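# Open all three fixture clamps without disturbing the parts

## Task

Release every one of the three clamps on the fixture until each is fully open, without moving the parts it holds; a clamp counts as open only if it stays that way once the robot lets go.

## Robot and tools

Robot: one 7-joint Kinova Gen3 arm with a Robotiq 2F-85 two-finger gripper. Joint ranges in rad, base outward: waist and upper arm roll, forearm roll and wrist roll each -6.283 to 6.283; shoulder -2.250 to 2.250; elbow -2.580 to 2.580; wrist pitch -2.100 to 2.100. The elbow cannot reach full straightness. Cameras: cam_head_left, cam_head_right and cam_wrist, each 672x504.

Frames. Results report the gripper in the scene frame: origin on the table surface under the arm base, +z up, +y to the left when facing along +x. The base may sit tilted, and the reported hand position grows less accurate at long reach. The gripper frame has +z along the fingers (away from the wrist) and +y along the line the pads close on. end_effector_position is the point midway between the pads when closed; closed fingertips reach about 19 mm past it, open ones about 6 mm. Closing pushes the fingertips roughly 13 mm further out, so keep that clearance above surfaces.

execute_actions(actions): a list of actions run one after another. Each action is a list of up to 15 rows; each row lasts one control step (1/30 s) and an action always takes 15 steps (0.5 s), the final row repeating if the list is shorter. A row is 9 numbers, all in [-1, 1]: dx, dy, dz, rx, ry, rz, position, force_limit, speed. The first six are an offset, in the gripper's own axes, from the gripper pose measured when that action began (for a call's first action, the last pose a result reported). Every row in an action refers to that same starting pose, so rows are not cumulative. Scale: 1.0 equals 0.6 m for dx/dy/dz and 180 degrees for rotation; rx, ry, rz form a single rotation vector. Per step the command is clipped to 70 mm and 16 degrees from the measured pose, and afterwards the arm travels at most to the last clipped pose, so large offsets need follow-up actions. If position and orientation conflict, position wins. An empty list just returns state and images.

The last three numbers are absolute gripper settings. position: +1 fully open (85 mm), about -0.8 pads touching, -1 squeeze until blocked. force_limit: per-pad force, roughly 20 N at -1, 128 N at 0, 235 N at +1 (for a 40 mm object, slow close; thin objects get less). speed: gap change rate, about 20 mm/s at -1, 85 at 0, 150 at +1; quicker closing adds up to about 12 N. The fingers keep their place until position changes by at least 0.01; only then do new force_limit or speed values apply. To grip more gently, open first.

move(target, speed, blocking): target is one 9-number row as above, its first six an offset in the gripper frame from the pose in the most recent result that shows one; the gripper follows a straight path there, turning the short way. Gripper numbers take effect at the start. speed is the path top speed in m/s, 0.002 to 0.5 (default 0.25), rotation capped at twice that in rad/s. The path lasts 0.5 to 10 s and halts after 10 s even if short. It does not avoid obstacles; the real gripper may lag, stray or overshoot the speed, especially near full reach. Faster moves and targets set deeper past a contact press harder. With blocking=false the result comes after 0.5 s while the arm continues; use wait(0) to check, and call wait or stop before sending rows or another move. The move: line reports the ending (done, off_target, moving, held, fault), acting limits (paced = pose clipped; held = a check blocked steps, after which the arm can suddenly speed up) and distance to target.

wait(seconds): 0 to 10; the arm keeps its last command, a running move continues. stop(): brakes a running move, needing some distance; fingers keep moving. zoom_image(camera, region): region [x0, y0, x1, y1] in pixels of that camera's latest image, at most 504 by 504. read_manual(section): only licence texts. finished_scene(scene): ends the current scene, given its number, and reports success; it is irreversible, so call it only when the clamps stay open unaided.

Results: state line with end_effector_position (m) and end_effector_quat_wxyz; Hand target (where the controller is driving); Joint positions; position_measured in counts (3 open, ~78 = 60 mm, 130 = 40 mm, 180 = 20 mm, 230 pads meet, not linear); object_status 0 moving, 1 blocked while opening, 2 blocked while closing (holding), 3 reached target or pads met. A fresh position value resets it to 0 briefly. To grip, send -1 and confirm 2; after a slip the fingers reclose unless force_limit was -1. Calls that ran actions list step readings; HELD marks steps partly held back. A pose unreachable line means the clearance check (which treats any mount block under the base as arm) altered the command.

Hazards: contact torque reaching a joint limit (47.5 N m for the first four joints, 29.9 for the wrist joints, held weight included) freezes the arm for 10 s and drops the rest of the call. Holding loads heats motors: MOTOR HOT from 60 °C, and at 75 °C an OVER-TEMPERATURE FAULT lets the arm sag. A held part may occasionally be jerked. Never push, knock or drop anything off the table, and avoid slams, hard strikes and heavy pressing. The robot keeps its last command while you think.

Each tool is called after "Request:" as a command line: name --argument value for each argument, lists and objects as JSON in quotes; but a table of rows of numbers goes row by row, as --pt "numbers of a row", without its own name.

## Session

Request:
execute_actions --actions '[]'

Scene clock: 0.00 s.
end_effector_position=(+0.8933, -0.0939, +0.3526) position_measured=3 object_status=3 end_effector_quat_wxyz=(+0.348, -0.277, +0.890, -0.105)
Joint positions: [ 0.724  1.048 -0.627  0.679 -0.437  0.798  2.713]
Joint velocities: [-0.     0.001  0.     0.    -0.    -0.     0.001]
Motor temperatures (°C, as the motors report them): [30 24 25 25 32 37 42]
Hand target: +0.893, -0.094, +0.353; +0.348, -0.277, +0.890, -0.105

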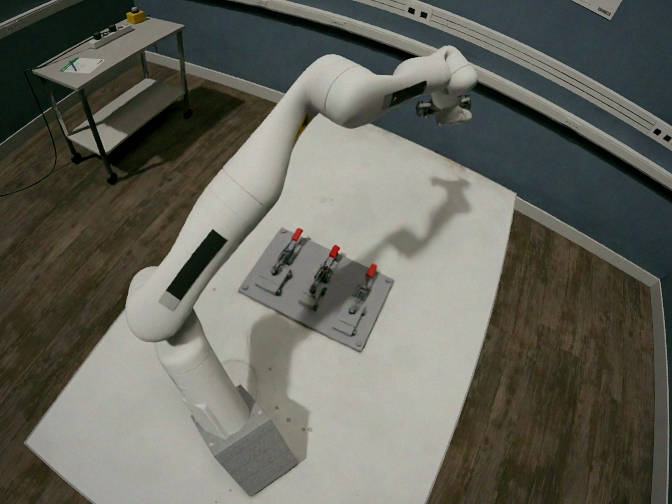

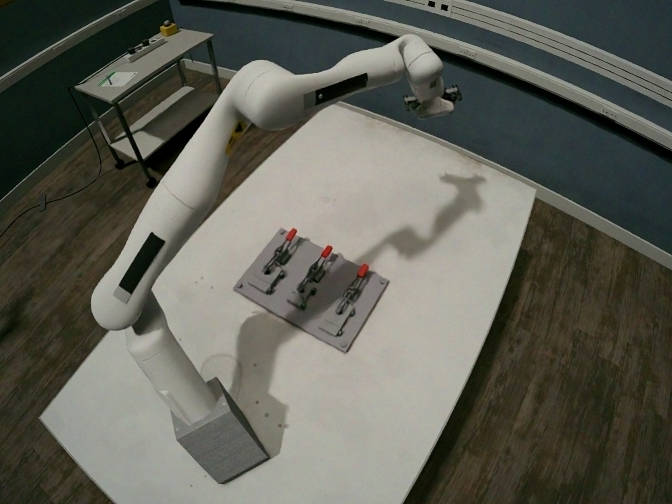

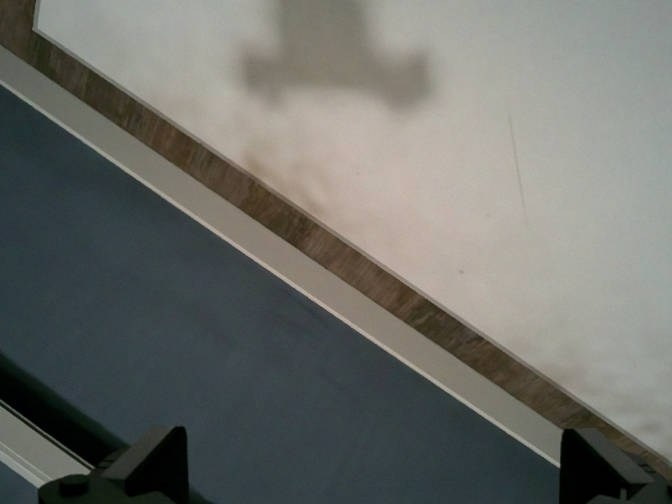

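Request:
move --target '[0.356,0.436,-0.307,-0.069,0.230,0.183,0.1,-0.4,0.5]' --speed 0.35

Scene clock: 2.10 s.
end_effector_position=(+0.5290, -0.0010, +0.2685) position_measured=117 object_status=3 end_effector_quat_wxyz=(-0.000, +0.001, +1.000, -0.002)
Joint positions: [ 0.847  0.581 -0.483  1.559 -0.398  1.081  2.178]
Joint velocities: [ 0.001 -0.005 -0.     0.001 -0.     0.    -0.002]
Motor temperatures (°C, as the motors report them): [30 24 25 25 32 37 42]
Hand target: +0.529, -0.001, +0.269; -0.000, +0.001, +1.000, -0.002
Off the commanded pose: 0.001 m, 0 deg.
move: done

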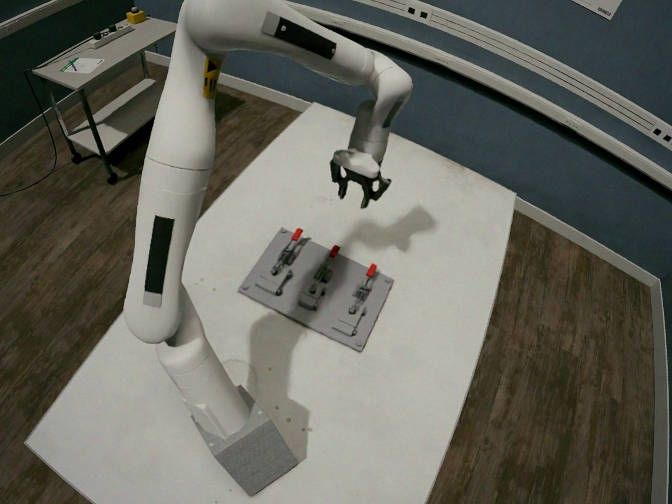

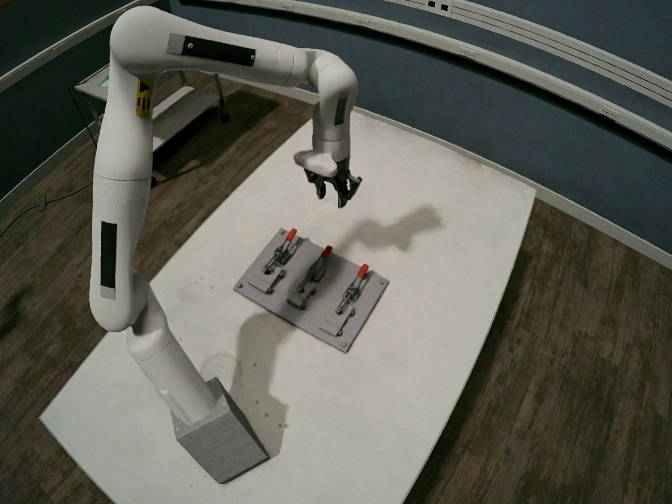

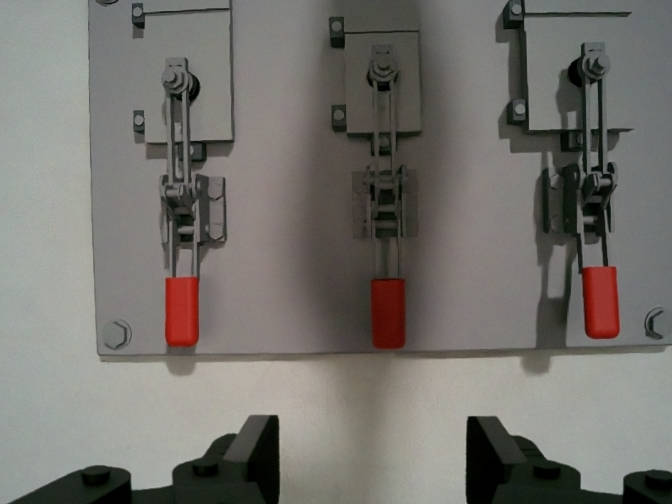

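Request:
move --target '[0.018,-0.158,0.263,0,0,0,0.1,-0.4,0.5]' --speed 0.3

Scene clock: 3.50 s.
end_effector_position=(+0.5185, -0.0963, +0.1116) position_measured=117 object_status=3 end_effector_quat_wxyz=(-0.000, +0.001, +1.000, -0.002)
Joint positions: [ 0.779  0.924 -0.456  1.603 -0.377  0.728  2.327]
Joint velocities: [-0.001  0.004  0.    -0.    -0.     0.    -0.001]
Motor temperatures (°C, as the motors report them): [30 24 25 25 32 37 42]
Hand target: +0.518, -0.096, +0.111; -0.000, +0.001, +1.000, -0.001
Off the commanded pose: 0.001 m, 0 deg.
move: done

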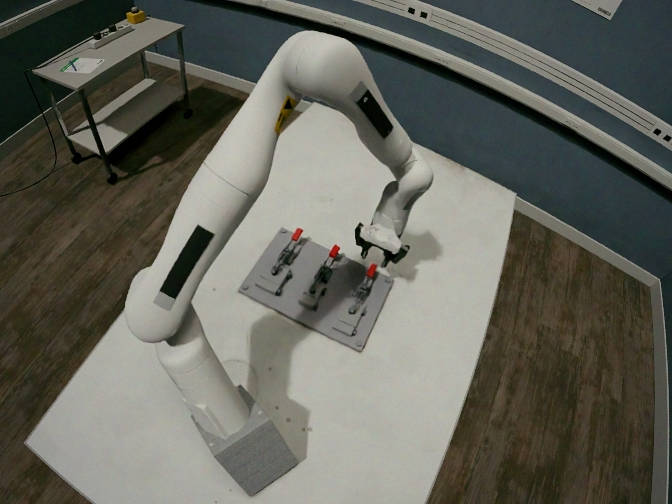

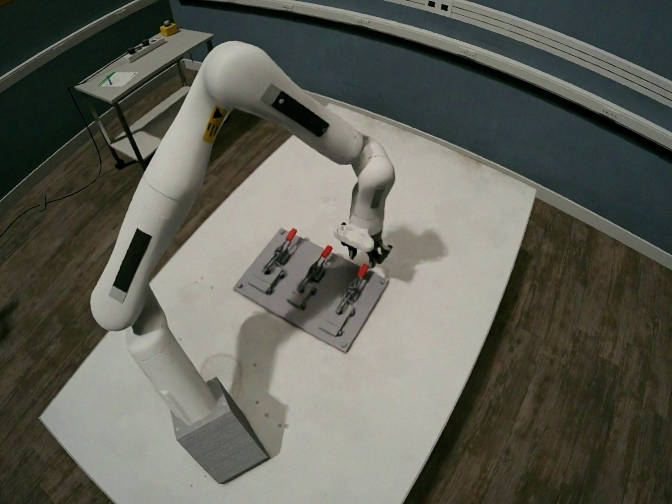

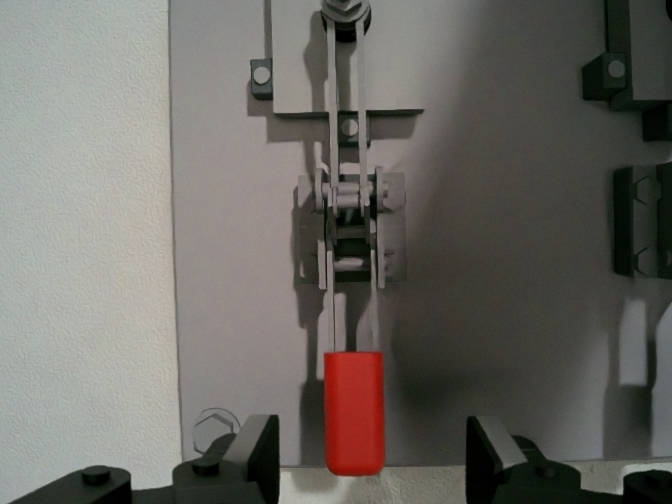

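Request:
move --target '[0,-0.009,0.106,0,0,0,0.1,-0.4,0.5]' --speed 0.15

Request:
move --target '[0,0,0,0,0,0,-1,-0.4,0]'

Request:
move --target '[0.013,0,-0.03,0,0,0,-1,-0.4,0]' --speed 0.04

Request:
move --target '[0.024,0,-0.022,0,0,0,-1,-0.4,0]' --speed 0.04

Scene clock: 4.40 s.
end_effector_position=(+0.5188, -0.1020, +0.0486) position_measured=117 object_status=3 end_effector_quat_wxyz=(+0.000, +0.001, +1.000, -0.002)
Joint positions: [ 0.72   1.035 -0.461  1.599 -0.384  0.604  2.34 ]
Joint velocities: [-0.004  0.007 -0.    -0.     0.    -0.    -0.002]
Motor temperatures (°C, as the motors report them): [30 24 25 25 32 37 42]
Hand target: +0.519, -0.102, +0.048; -0.000, +0.001, +1.000, -0.002
Off the commanded pose: 0.001 m, 0 deg.
move: done

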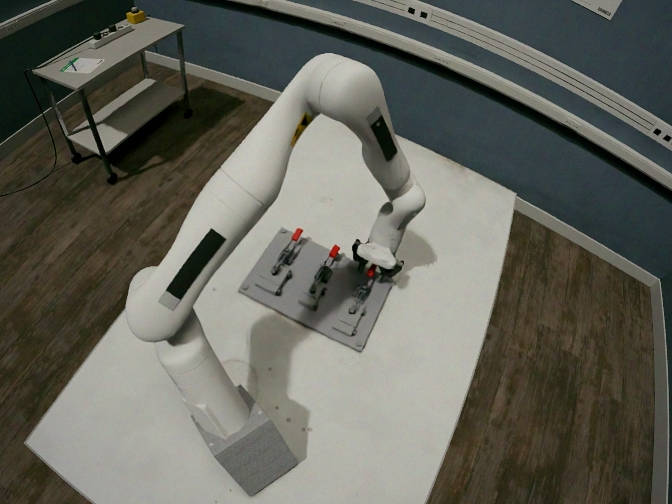

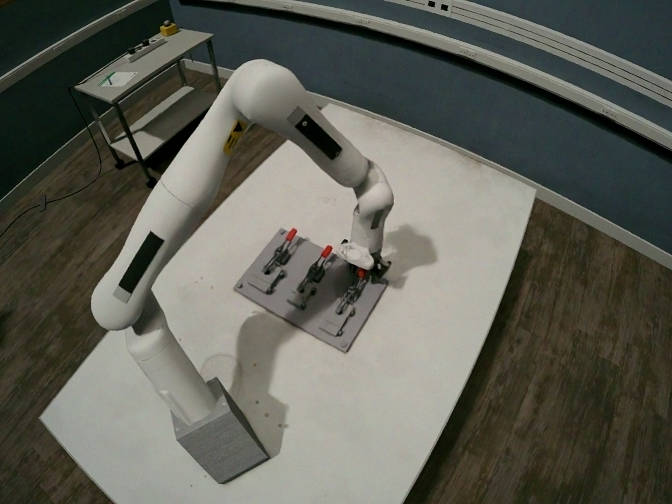

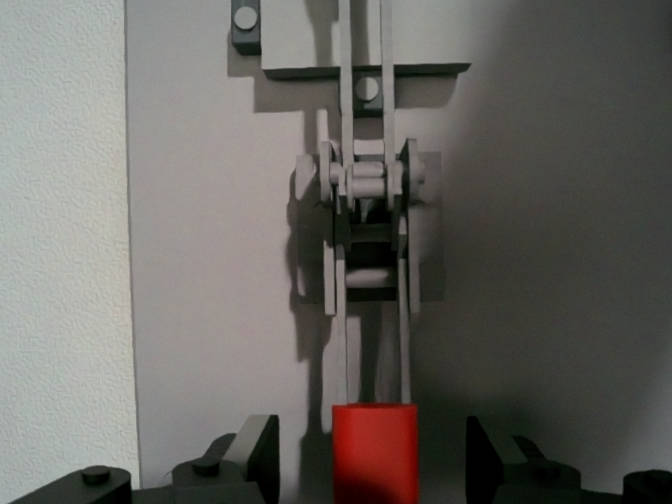

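Scene clock: 5.00 s.
end_effector_position=(+0.5189, -0.1015, +0.0486) position_measured=189 object_status=2 end_effector_quat_wxyz=(+0.000, -0.000, +1.000, -0.002)
Joint positions: [ 0.719  1.034 -0.462  1.599 -0.383  0.605  2.341]
Joint velocities: [ 0.    -0.001  0.    -0.    -0.    -0.    -0.001]
Motor temperatures (°C, as the motors report them): [30 24 25 25 32 37 42]
Hand target: +0.519, -0.102, +0.049; +0.000, +0.001, +1.000, -0.002
Off the commanded pose: 0.001 m, 0 deg.
move: done

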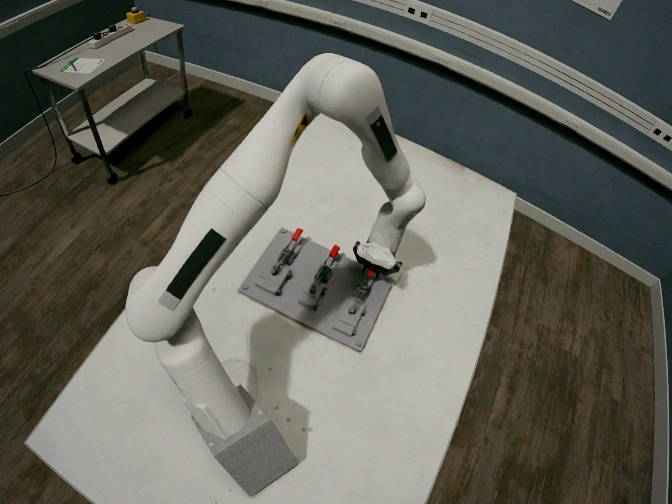

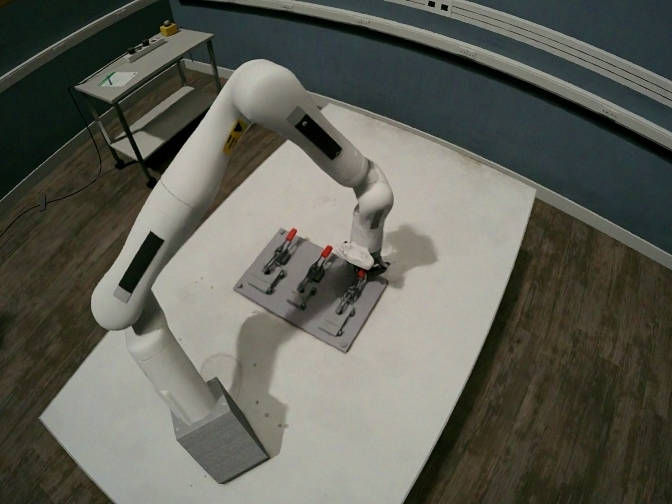

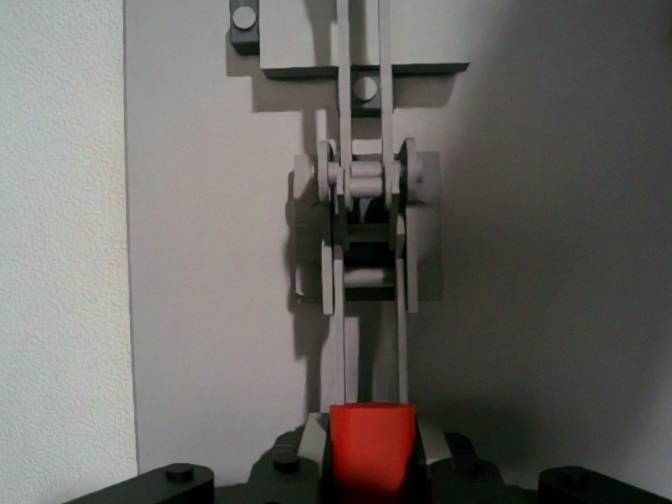

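Scene clock: 5.73 s.
end_effector_position=(+0.5094, -0.1016, +0.0628) position_measured=189 object_status=2 end_effector_quat_wxyz=(-0.002, -0.000, +1.000, -0.001)
Joint positions: [ 0.747  1.008 -0.465  1.626 -0.38   0.619  2.351]
Joint velocities: [ 0.001 -0.    -0.002  0.001  0.001 -0.001 -0.   ]
Motor temperatures (°C, as the motors report them): [30 24 25 25 32 37 42]
Hand target: +0.511, -0.101, +0.067; +0.000, -0.000, +1.000, -0.002
Off the commanded pose: 0.004 m, 0 deg.
move: off_target

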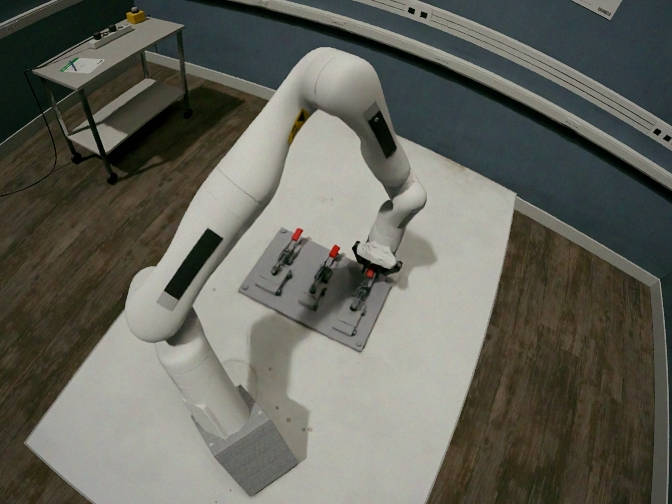

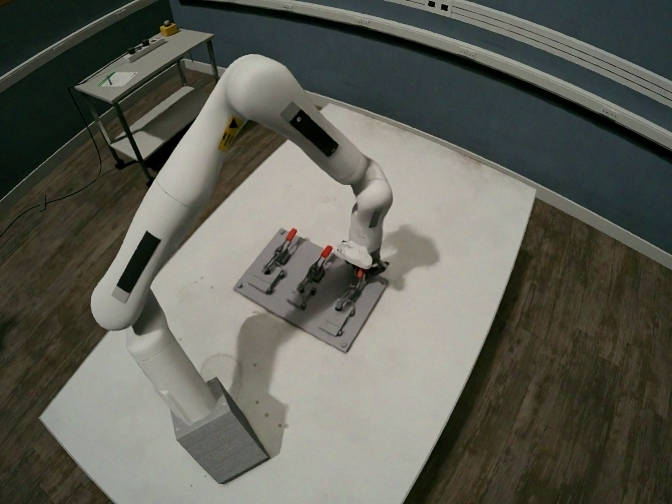

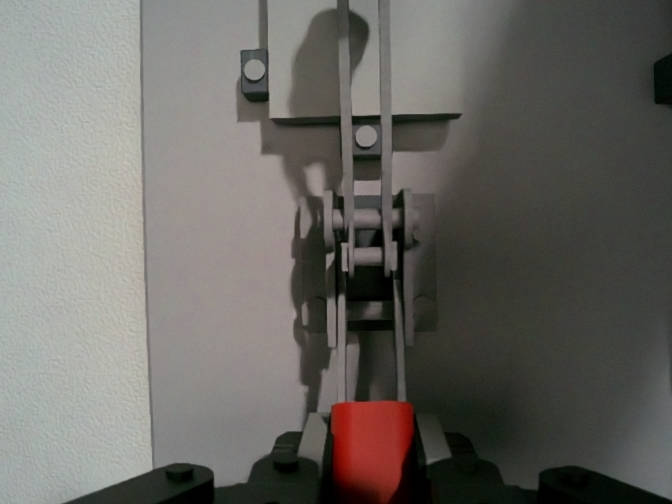

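Scene clock: 6.47 s.
end_effector_position=(+0.4968, -0.1018, +0.0723) position_measured=189 object_status=2 end_effector_quat_wxyz=(-0.001, -0.002, +1.000, -0.002)
Joint positions: [ 0.779  0.987 -0.475  1.67  -0.381  0.607  2.372]
Joint velocities: [ 0.002  0.002 -0.001  0.001 -0.    -0.001  0.001]
Motor temperatures (°C, as the motors report them): [30 24 25 25 32 37 42]
Hand target: +0.495, -0.102, +0.076; -0.002, -0.000, +1.000, -0.001
Off the commanded pose: 0.004 m, 0 deg.
move: off_target

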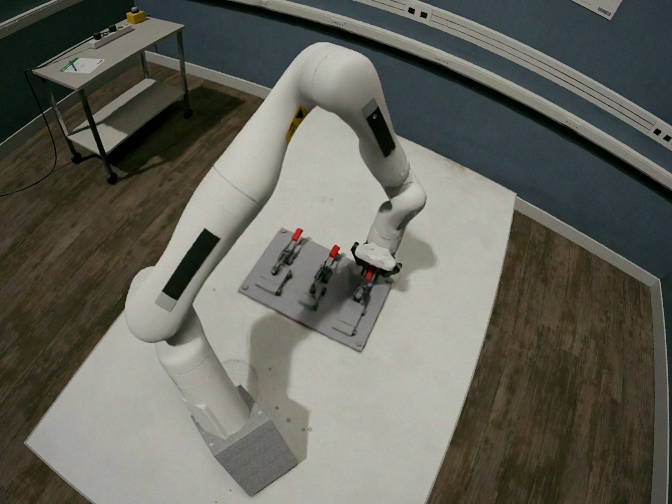

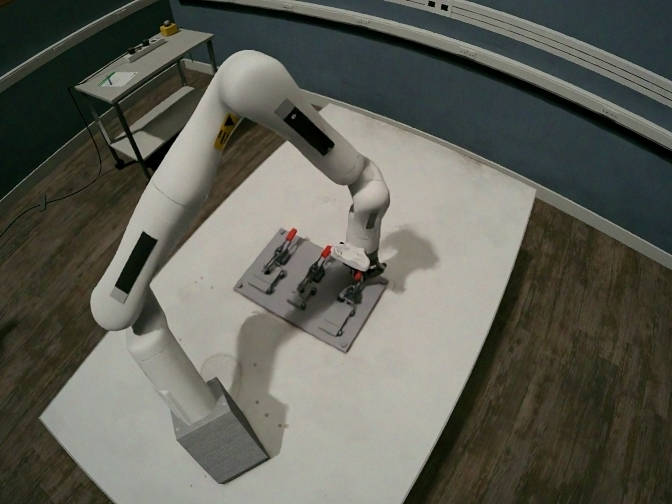

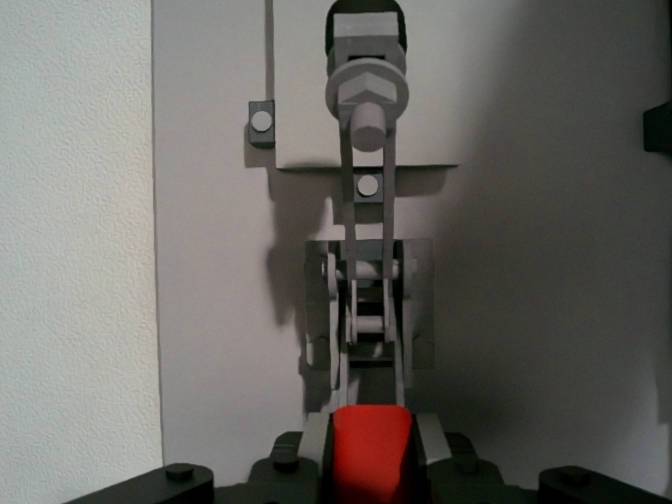

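Request:
move --target '[0,0,0,0,0,0,0.1,-0.4,0.5]'

Request:
move --target '[-0.06,0,-0.012,0,0,0,0.1,-0.4,0.5]' --speed 0.12

Request:
move --target '[0,0,0,0,0,0,-1,-0.4,0.5]'

Request:
move --target '[0.082,0,-0.008,0,0,0,-1,-0.4,0.5]' --speed 0.05

Scene clock: 7.33 s.
end_effector_position=(+0.4968, -0.1018, +0.0723) position_measured=117 object_status=3 end_effector_quat_wxyz=(-0.001, -0.002, +1.000, -0.002)
Joint positions: [ 0.779  0.987 -0.475  1.67  -0.381  0.607  2.373]
Joint velocities: [-0.     0.    -0.     0.     0.001  0.001 -0.001]
Motor temperatures (°C, as the motors report them): [30 24 25 25 32 37 42]
Hand target: +0.497, -0.102, +0.072; -0.001, -0.002, +1.000, -0.002
Off the commanded pose: 0.000 m, 0 deg.
move: done

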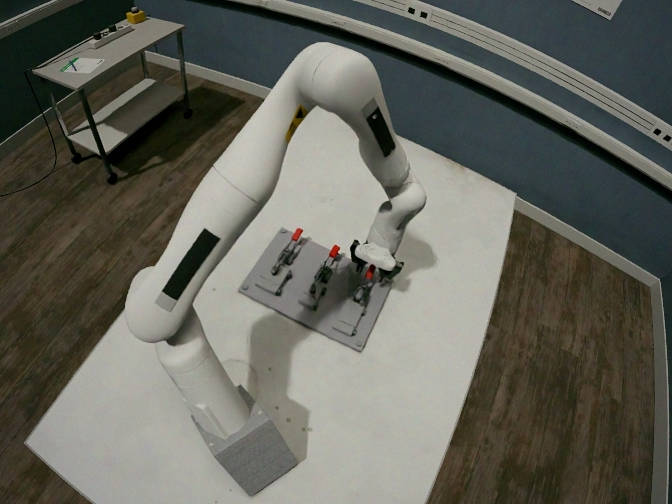

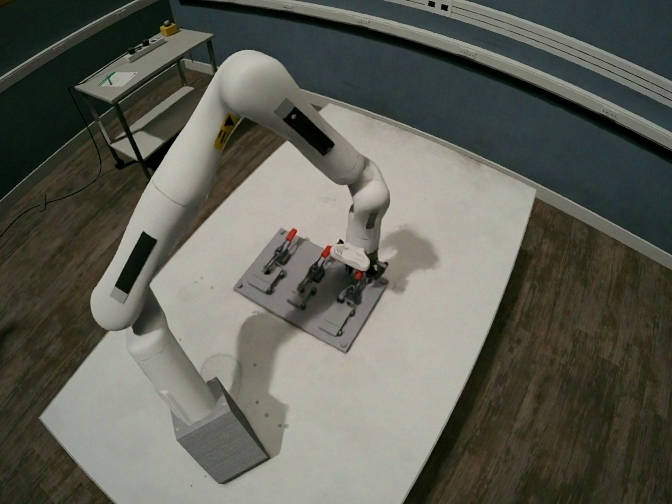

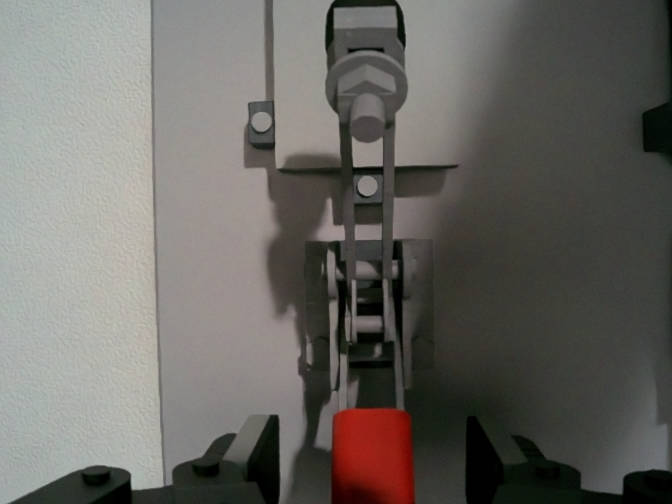

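Scene clock: 8.07 s.
end_effector_position=(+0.5329, -0.1018, +0.0797) position_measured=117 object_status=3 end_effector_quat_wxyz=(-0.001, -0.002, +1.000, -0.002)
Joint positions: [ 0.729  0.991 -0.447  1.548 -0.372  0.7    2.316]
Joint velocities: [-0.004  0.002 -0.002 -0.001  0.001  0.001 -0.001]
Motor temperatures (°C, as the motors report them): [30 24 25 25 32 37 42]
Hand target: +0.533, -0.102, +0.079; -0.001, -0.002, +1.000, -0.001
Off the commanded pose: 0.000 m, 0 deg.
move: done

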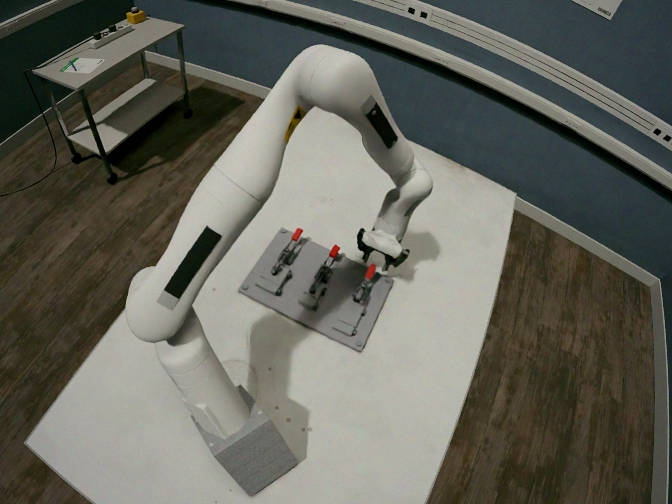

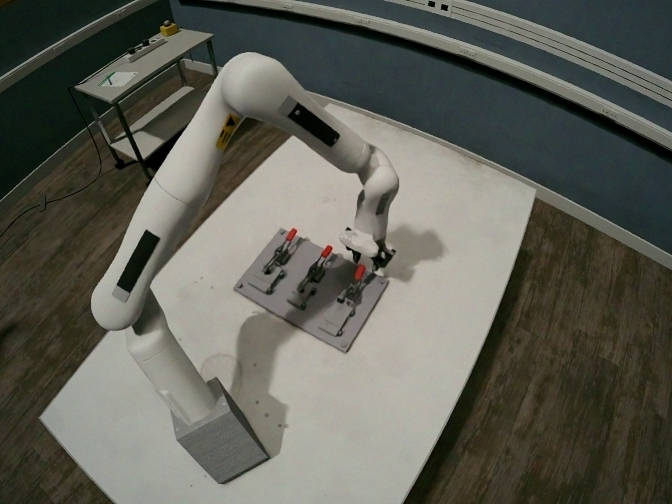

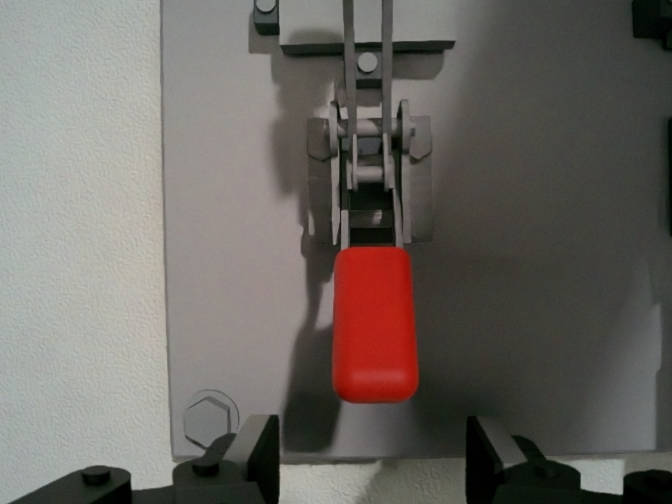

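Scene clock: 8.70 s.
end_effector_position=(+0.5329, -0.1018, +0.0797) position_measured=231 object_status=3 end_effector_quat_wxyz=(-0.001, -0.002, +1.000, -0.002)
Joint positions: [ 0.729  0.991 -0.447  1.548 -0.372  0.7    2.316]
Joint velocities: [-0.     0.001  0.     0.     0.     0.    -0.   ]
Motor temperatures (°C, as the motors report them): [30 24 25 25 32 37 42]
Hand target: +0.533, -0.102, +0.080; -0.001, -0.002, +1.000, -0.002
Off the commanded pose: 0.000 m, 0 deg.
move: done

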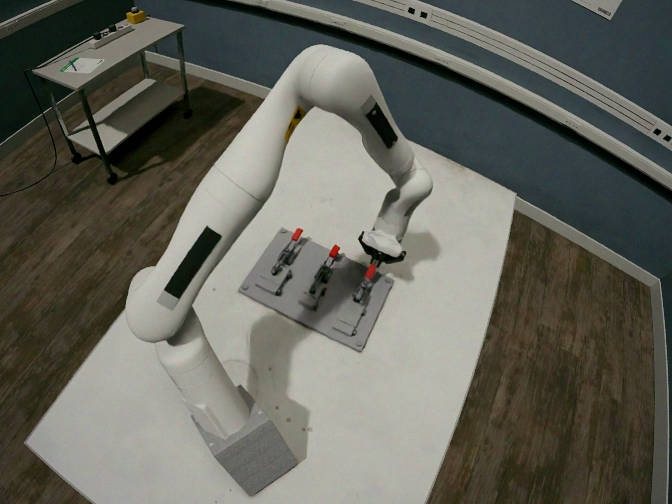

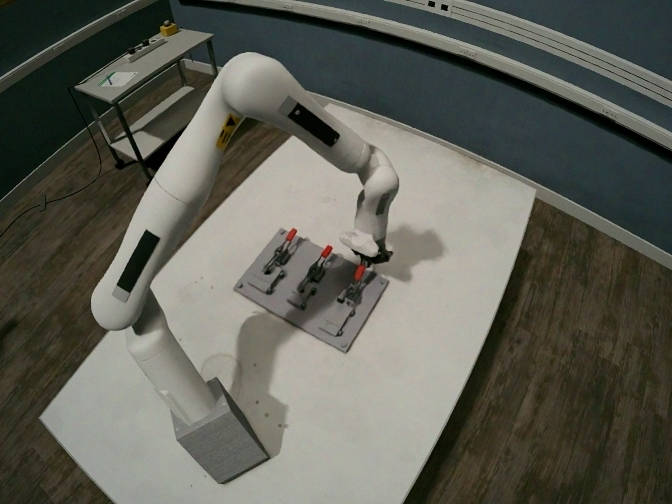

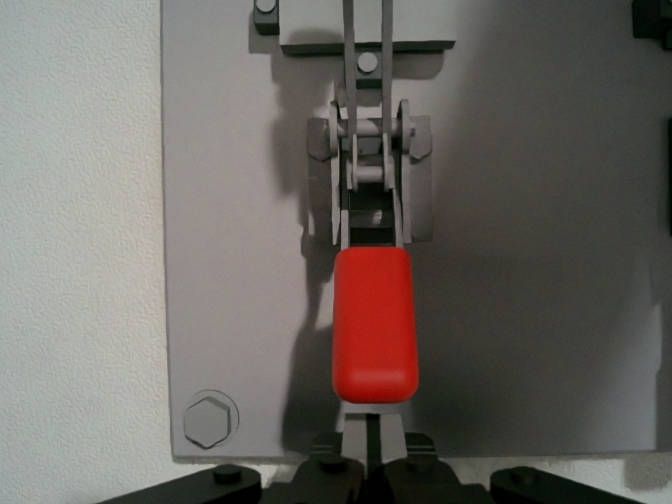

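Scene clock: 9.93 s.
end_effector_position=(+0.4884, -0.1020, +0.0854) position_measured=231 object_status=3 end_effector_quat_wxyz=(+0.003, -0.003, +1.000, -0.003)
Joint positions: [ 0.812  0.96  -0.485  1.706 -0.384  0.602  2.392]
Joint velocities: [ 0.002 -0.003  0.     0.002 -0.003  0.001  0.002]
Motor temperatures (°C, as the motors report them): [30 24 25 25 32 37 42]
Hand target: +0.484, -0.102, +0.085; -0.001, -0.002, +1.000, -0.002
Off the commanded pose: 0.005 m, 1 deg.
move: off_target

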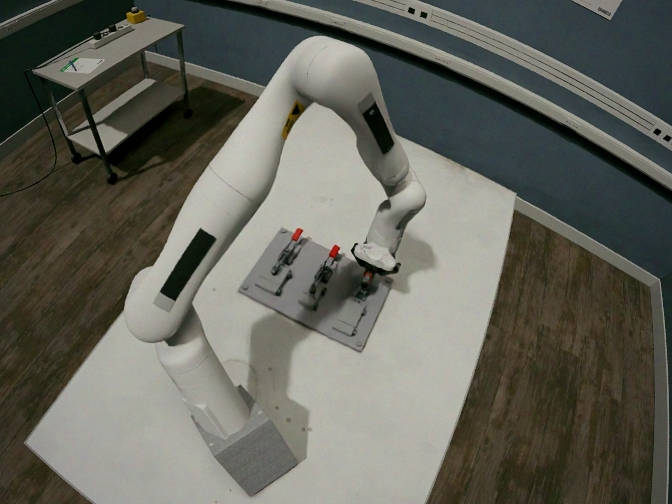

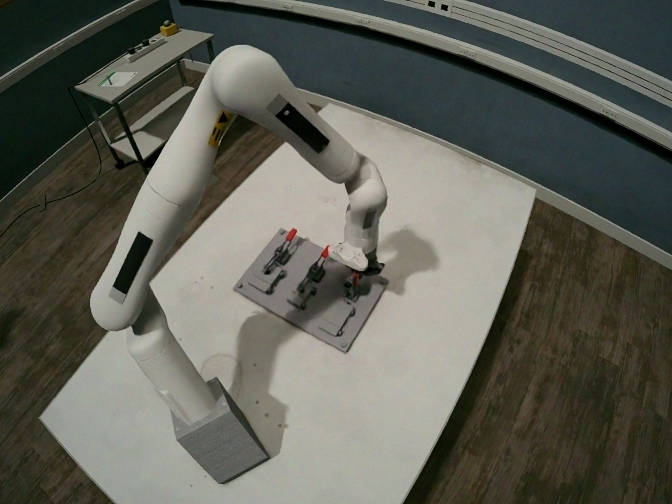

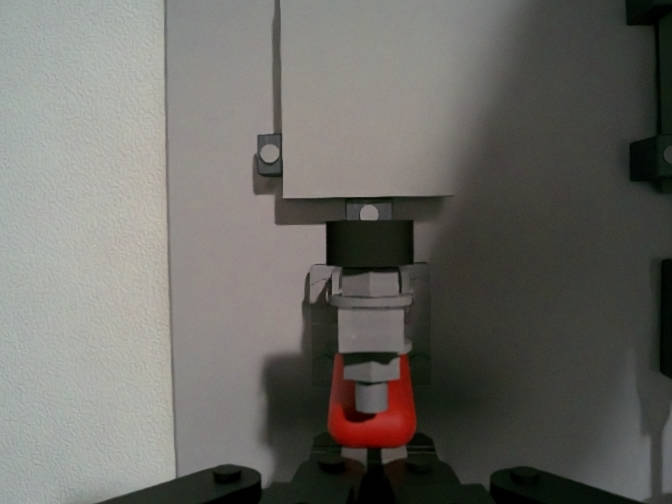

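Request:
execute_actions --actions '[]'

Scene clock: 10.40 s.
end_effector_position=(+0.4884, -0.1020, +0.0855) position_measured=231 object_status=3 end_effector_quat_wxyz=(+0.003, -0.003, +1.000, -0.003)
Joint positions: [ 0.812  0.96  -0.485  1.706 -0.385  0.602  2.392]
Joint velocities: [ 0.    -0.001  0.    -0.     0.    -0.    -0.   ]
Motor temperatures (°C, as the motors report them): [30 24 25 25 32 37 42]
Hand target: +0.484, -0.102, +0.085; -0.001, -0.002, +1.000, -0.002
Off the commanded pose: 0.005 m, 1 deg.

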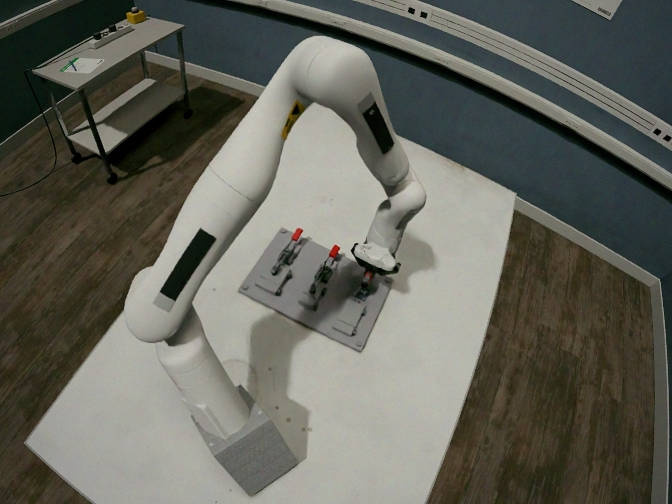

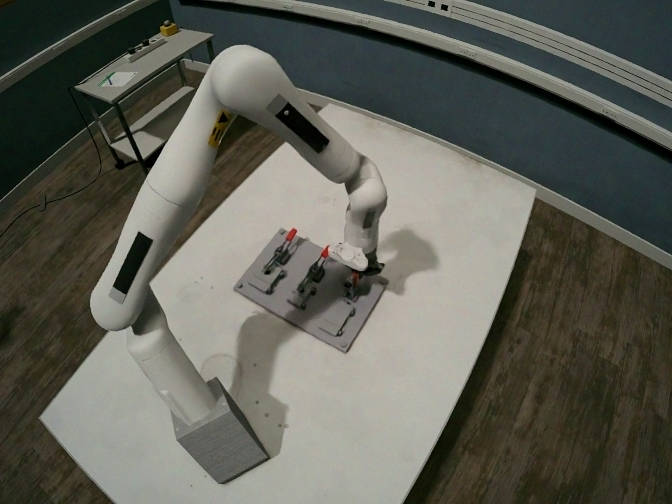

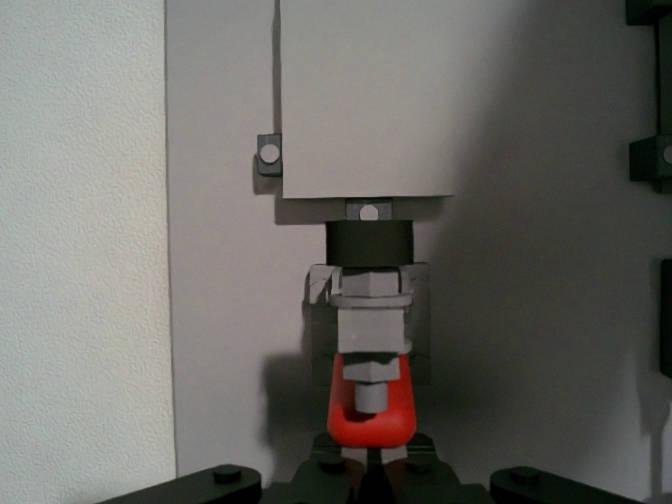

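Request:
move --target '[-0.05,0.185,-0.042,0,0,0,-1,-0.4,0.5]' --speed 0.2

Request:
move --target '[0,0,0,0,0,0,0.1,-0.4,0.5]'

Scene clock: 11.47 s.
end_effector_position=(+0.5168, +0.0089, +0.1099) position_measured=231 object_status=3 end_effector_quat_wxyz=(+0.003, -0.003, +1.000, -0.003)
Joint positions: [ 0.675  0.76  -0.514  1.769 -0.441  0.626  2.212]
Joint velocities: [-0.005 -0.011 -0.004  0.     0.004 -0.001 -0.004]
Motor temperatures (°C, as the motors report them): [30 24 25 25 32 37 42]
Hand target: +0.517, +0.009, +0.110; +0.003, -0.003, +1.000, -0.003
Off the commanded pose: 0.001 m, 0 deg.
move: done

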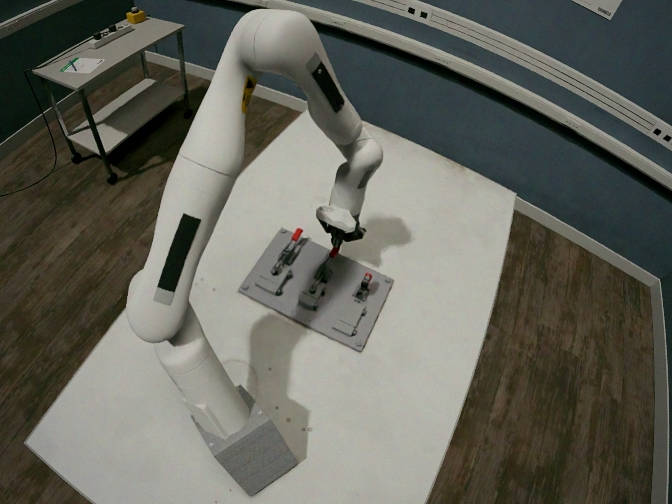

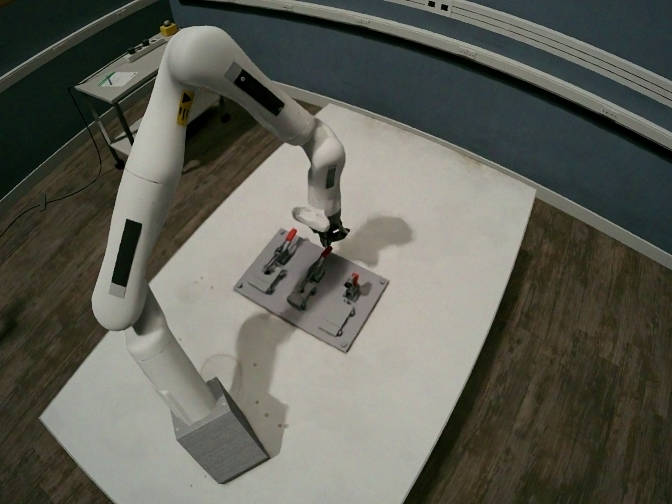

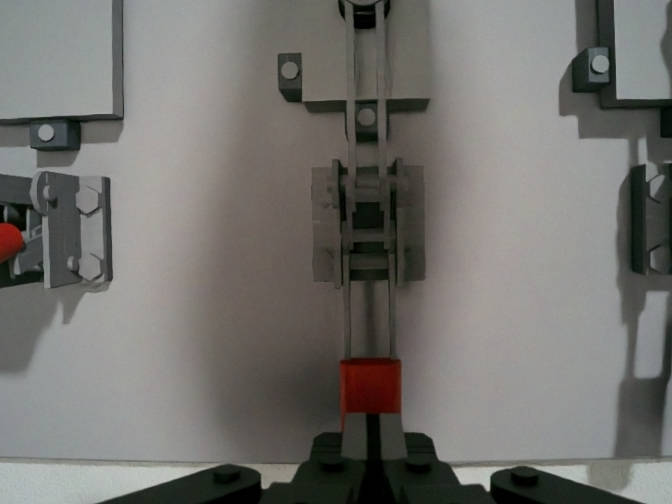

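Scene clock: 12.20 s.
end_effector_position=(+0.5168, +0.0089, +0.1099) position_measured=117 object_status=0 end_effector_quat_wxyz=(+0.003, -0.003, +1.000, -0.003)
Joint positions: [ 0.675  0.76  -0.514  1.769 -0.441  0.626  2.212]
Joint velocities: [-0.    -0.     0.    -0.    -0.     0.001 -0.   ]
Motor temperatures (°C, as the motors report them): [30 24 25 25 32 37 42]
Hand target: +0.517, +0.009, +0.110; +0.003, -0.003, +1.000, -0.003
Off the commanded pose: 0.000 m, 0 deg.
move: done

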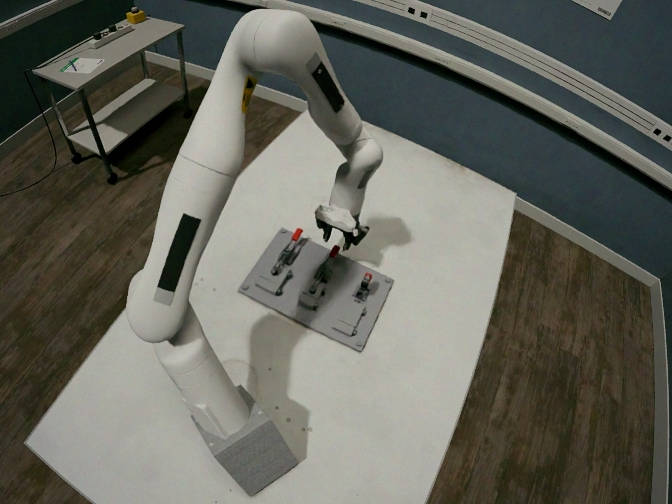

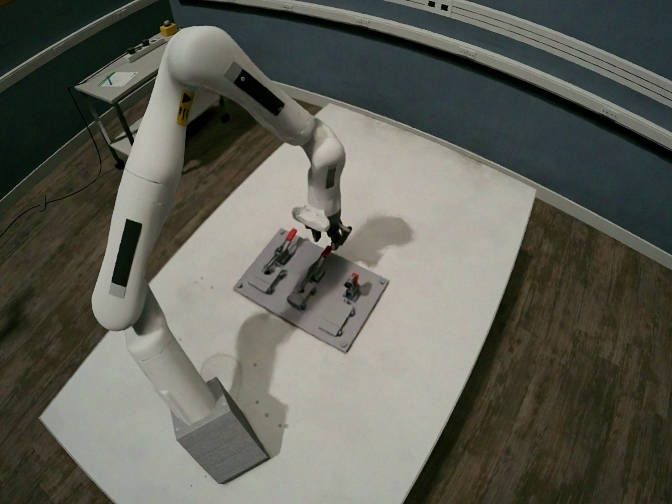

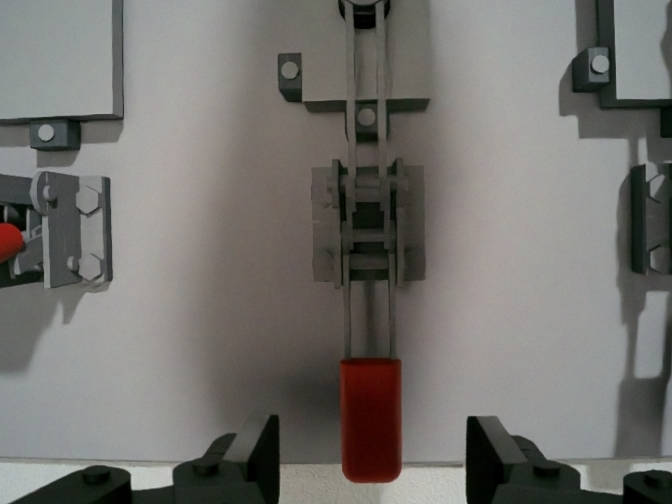

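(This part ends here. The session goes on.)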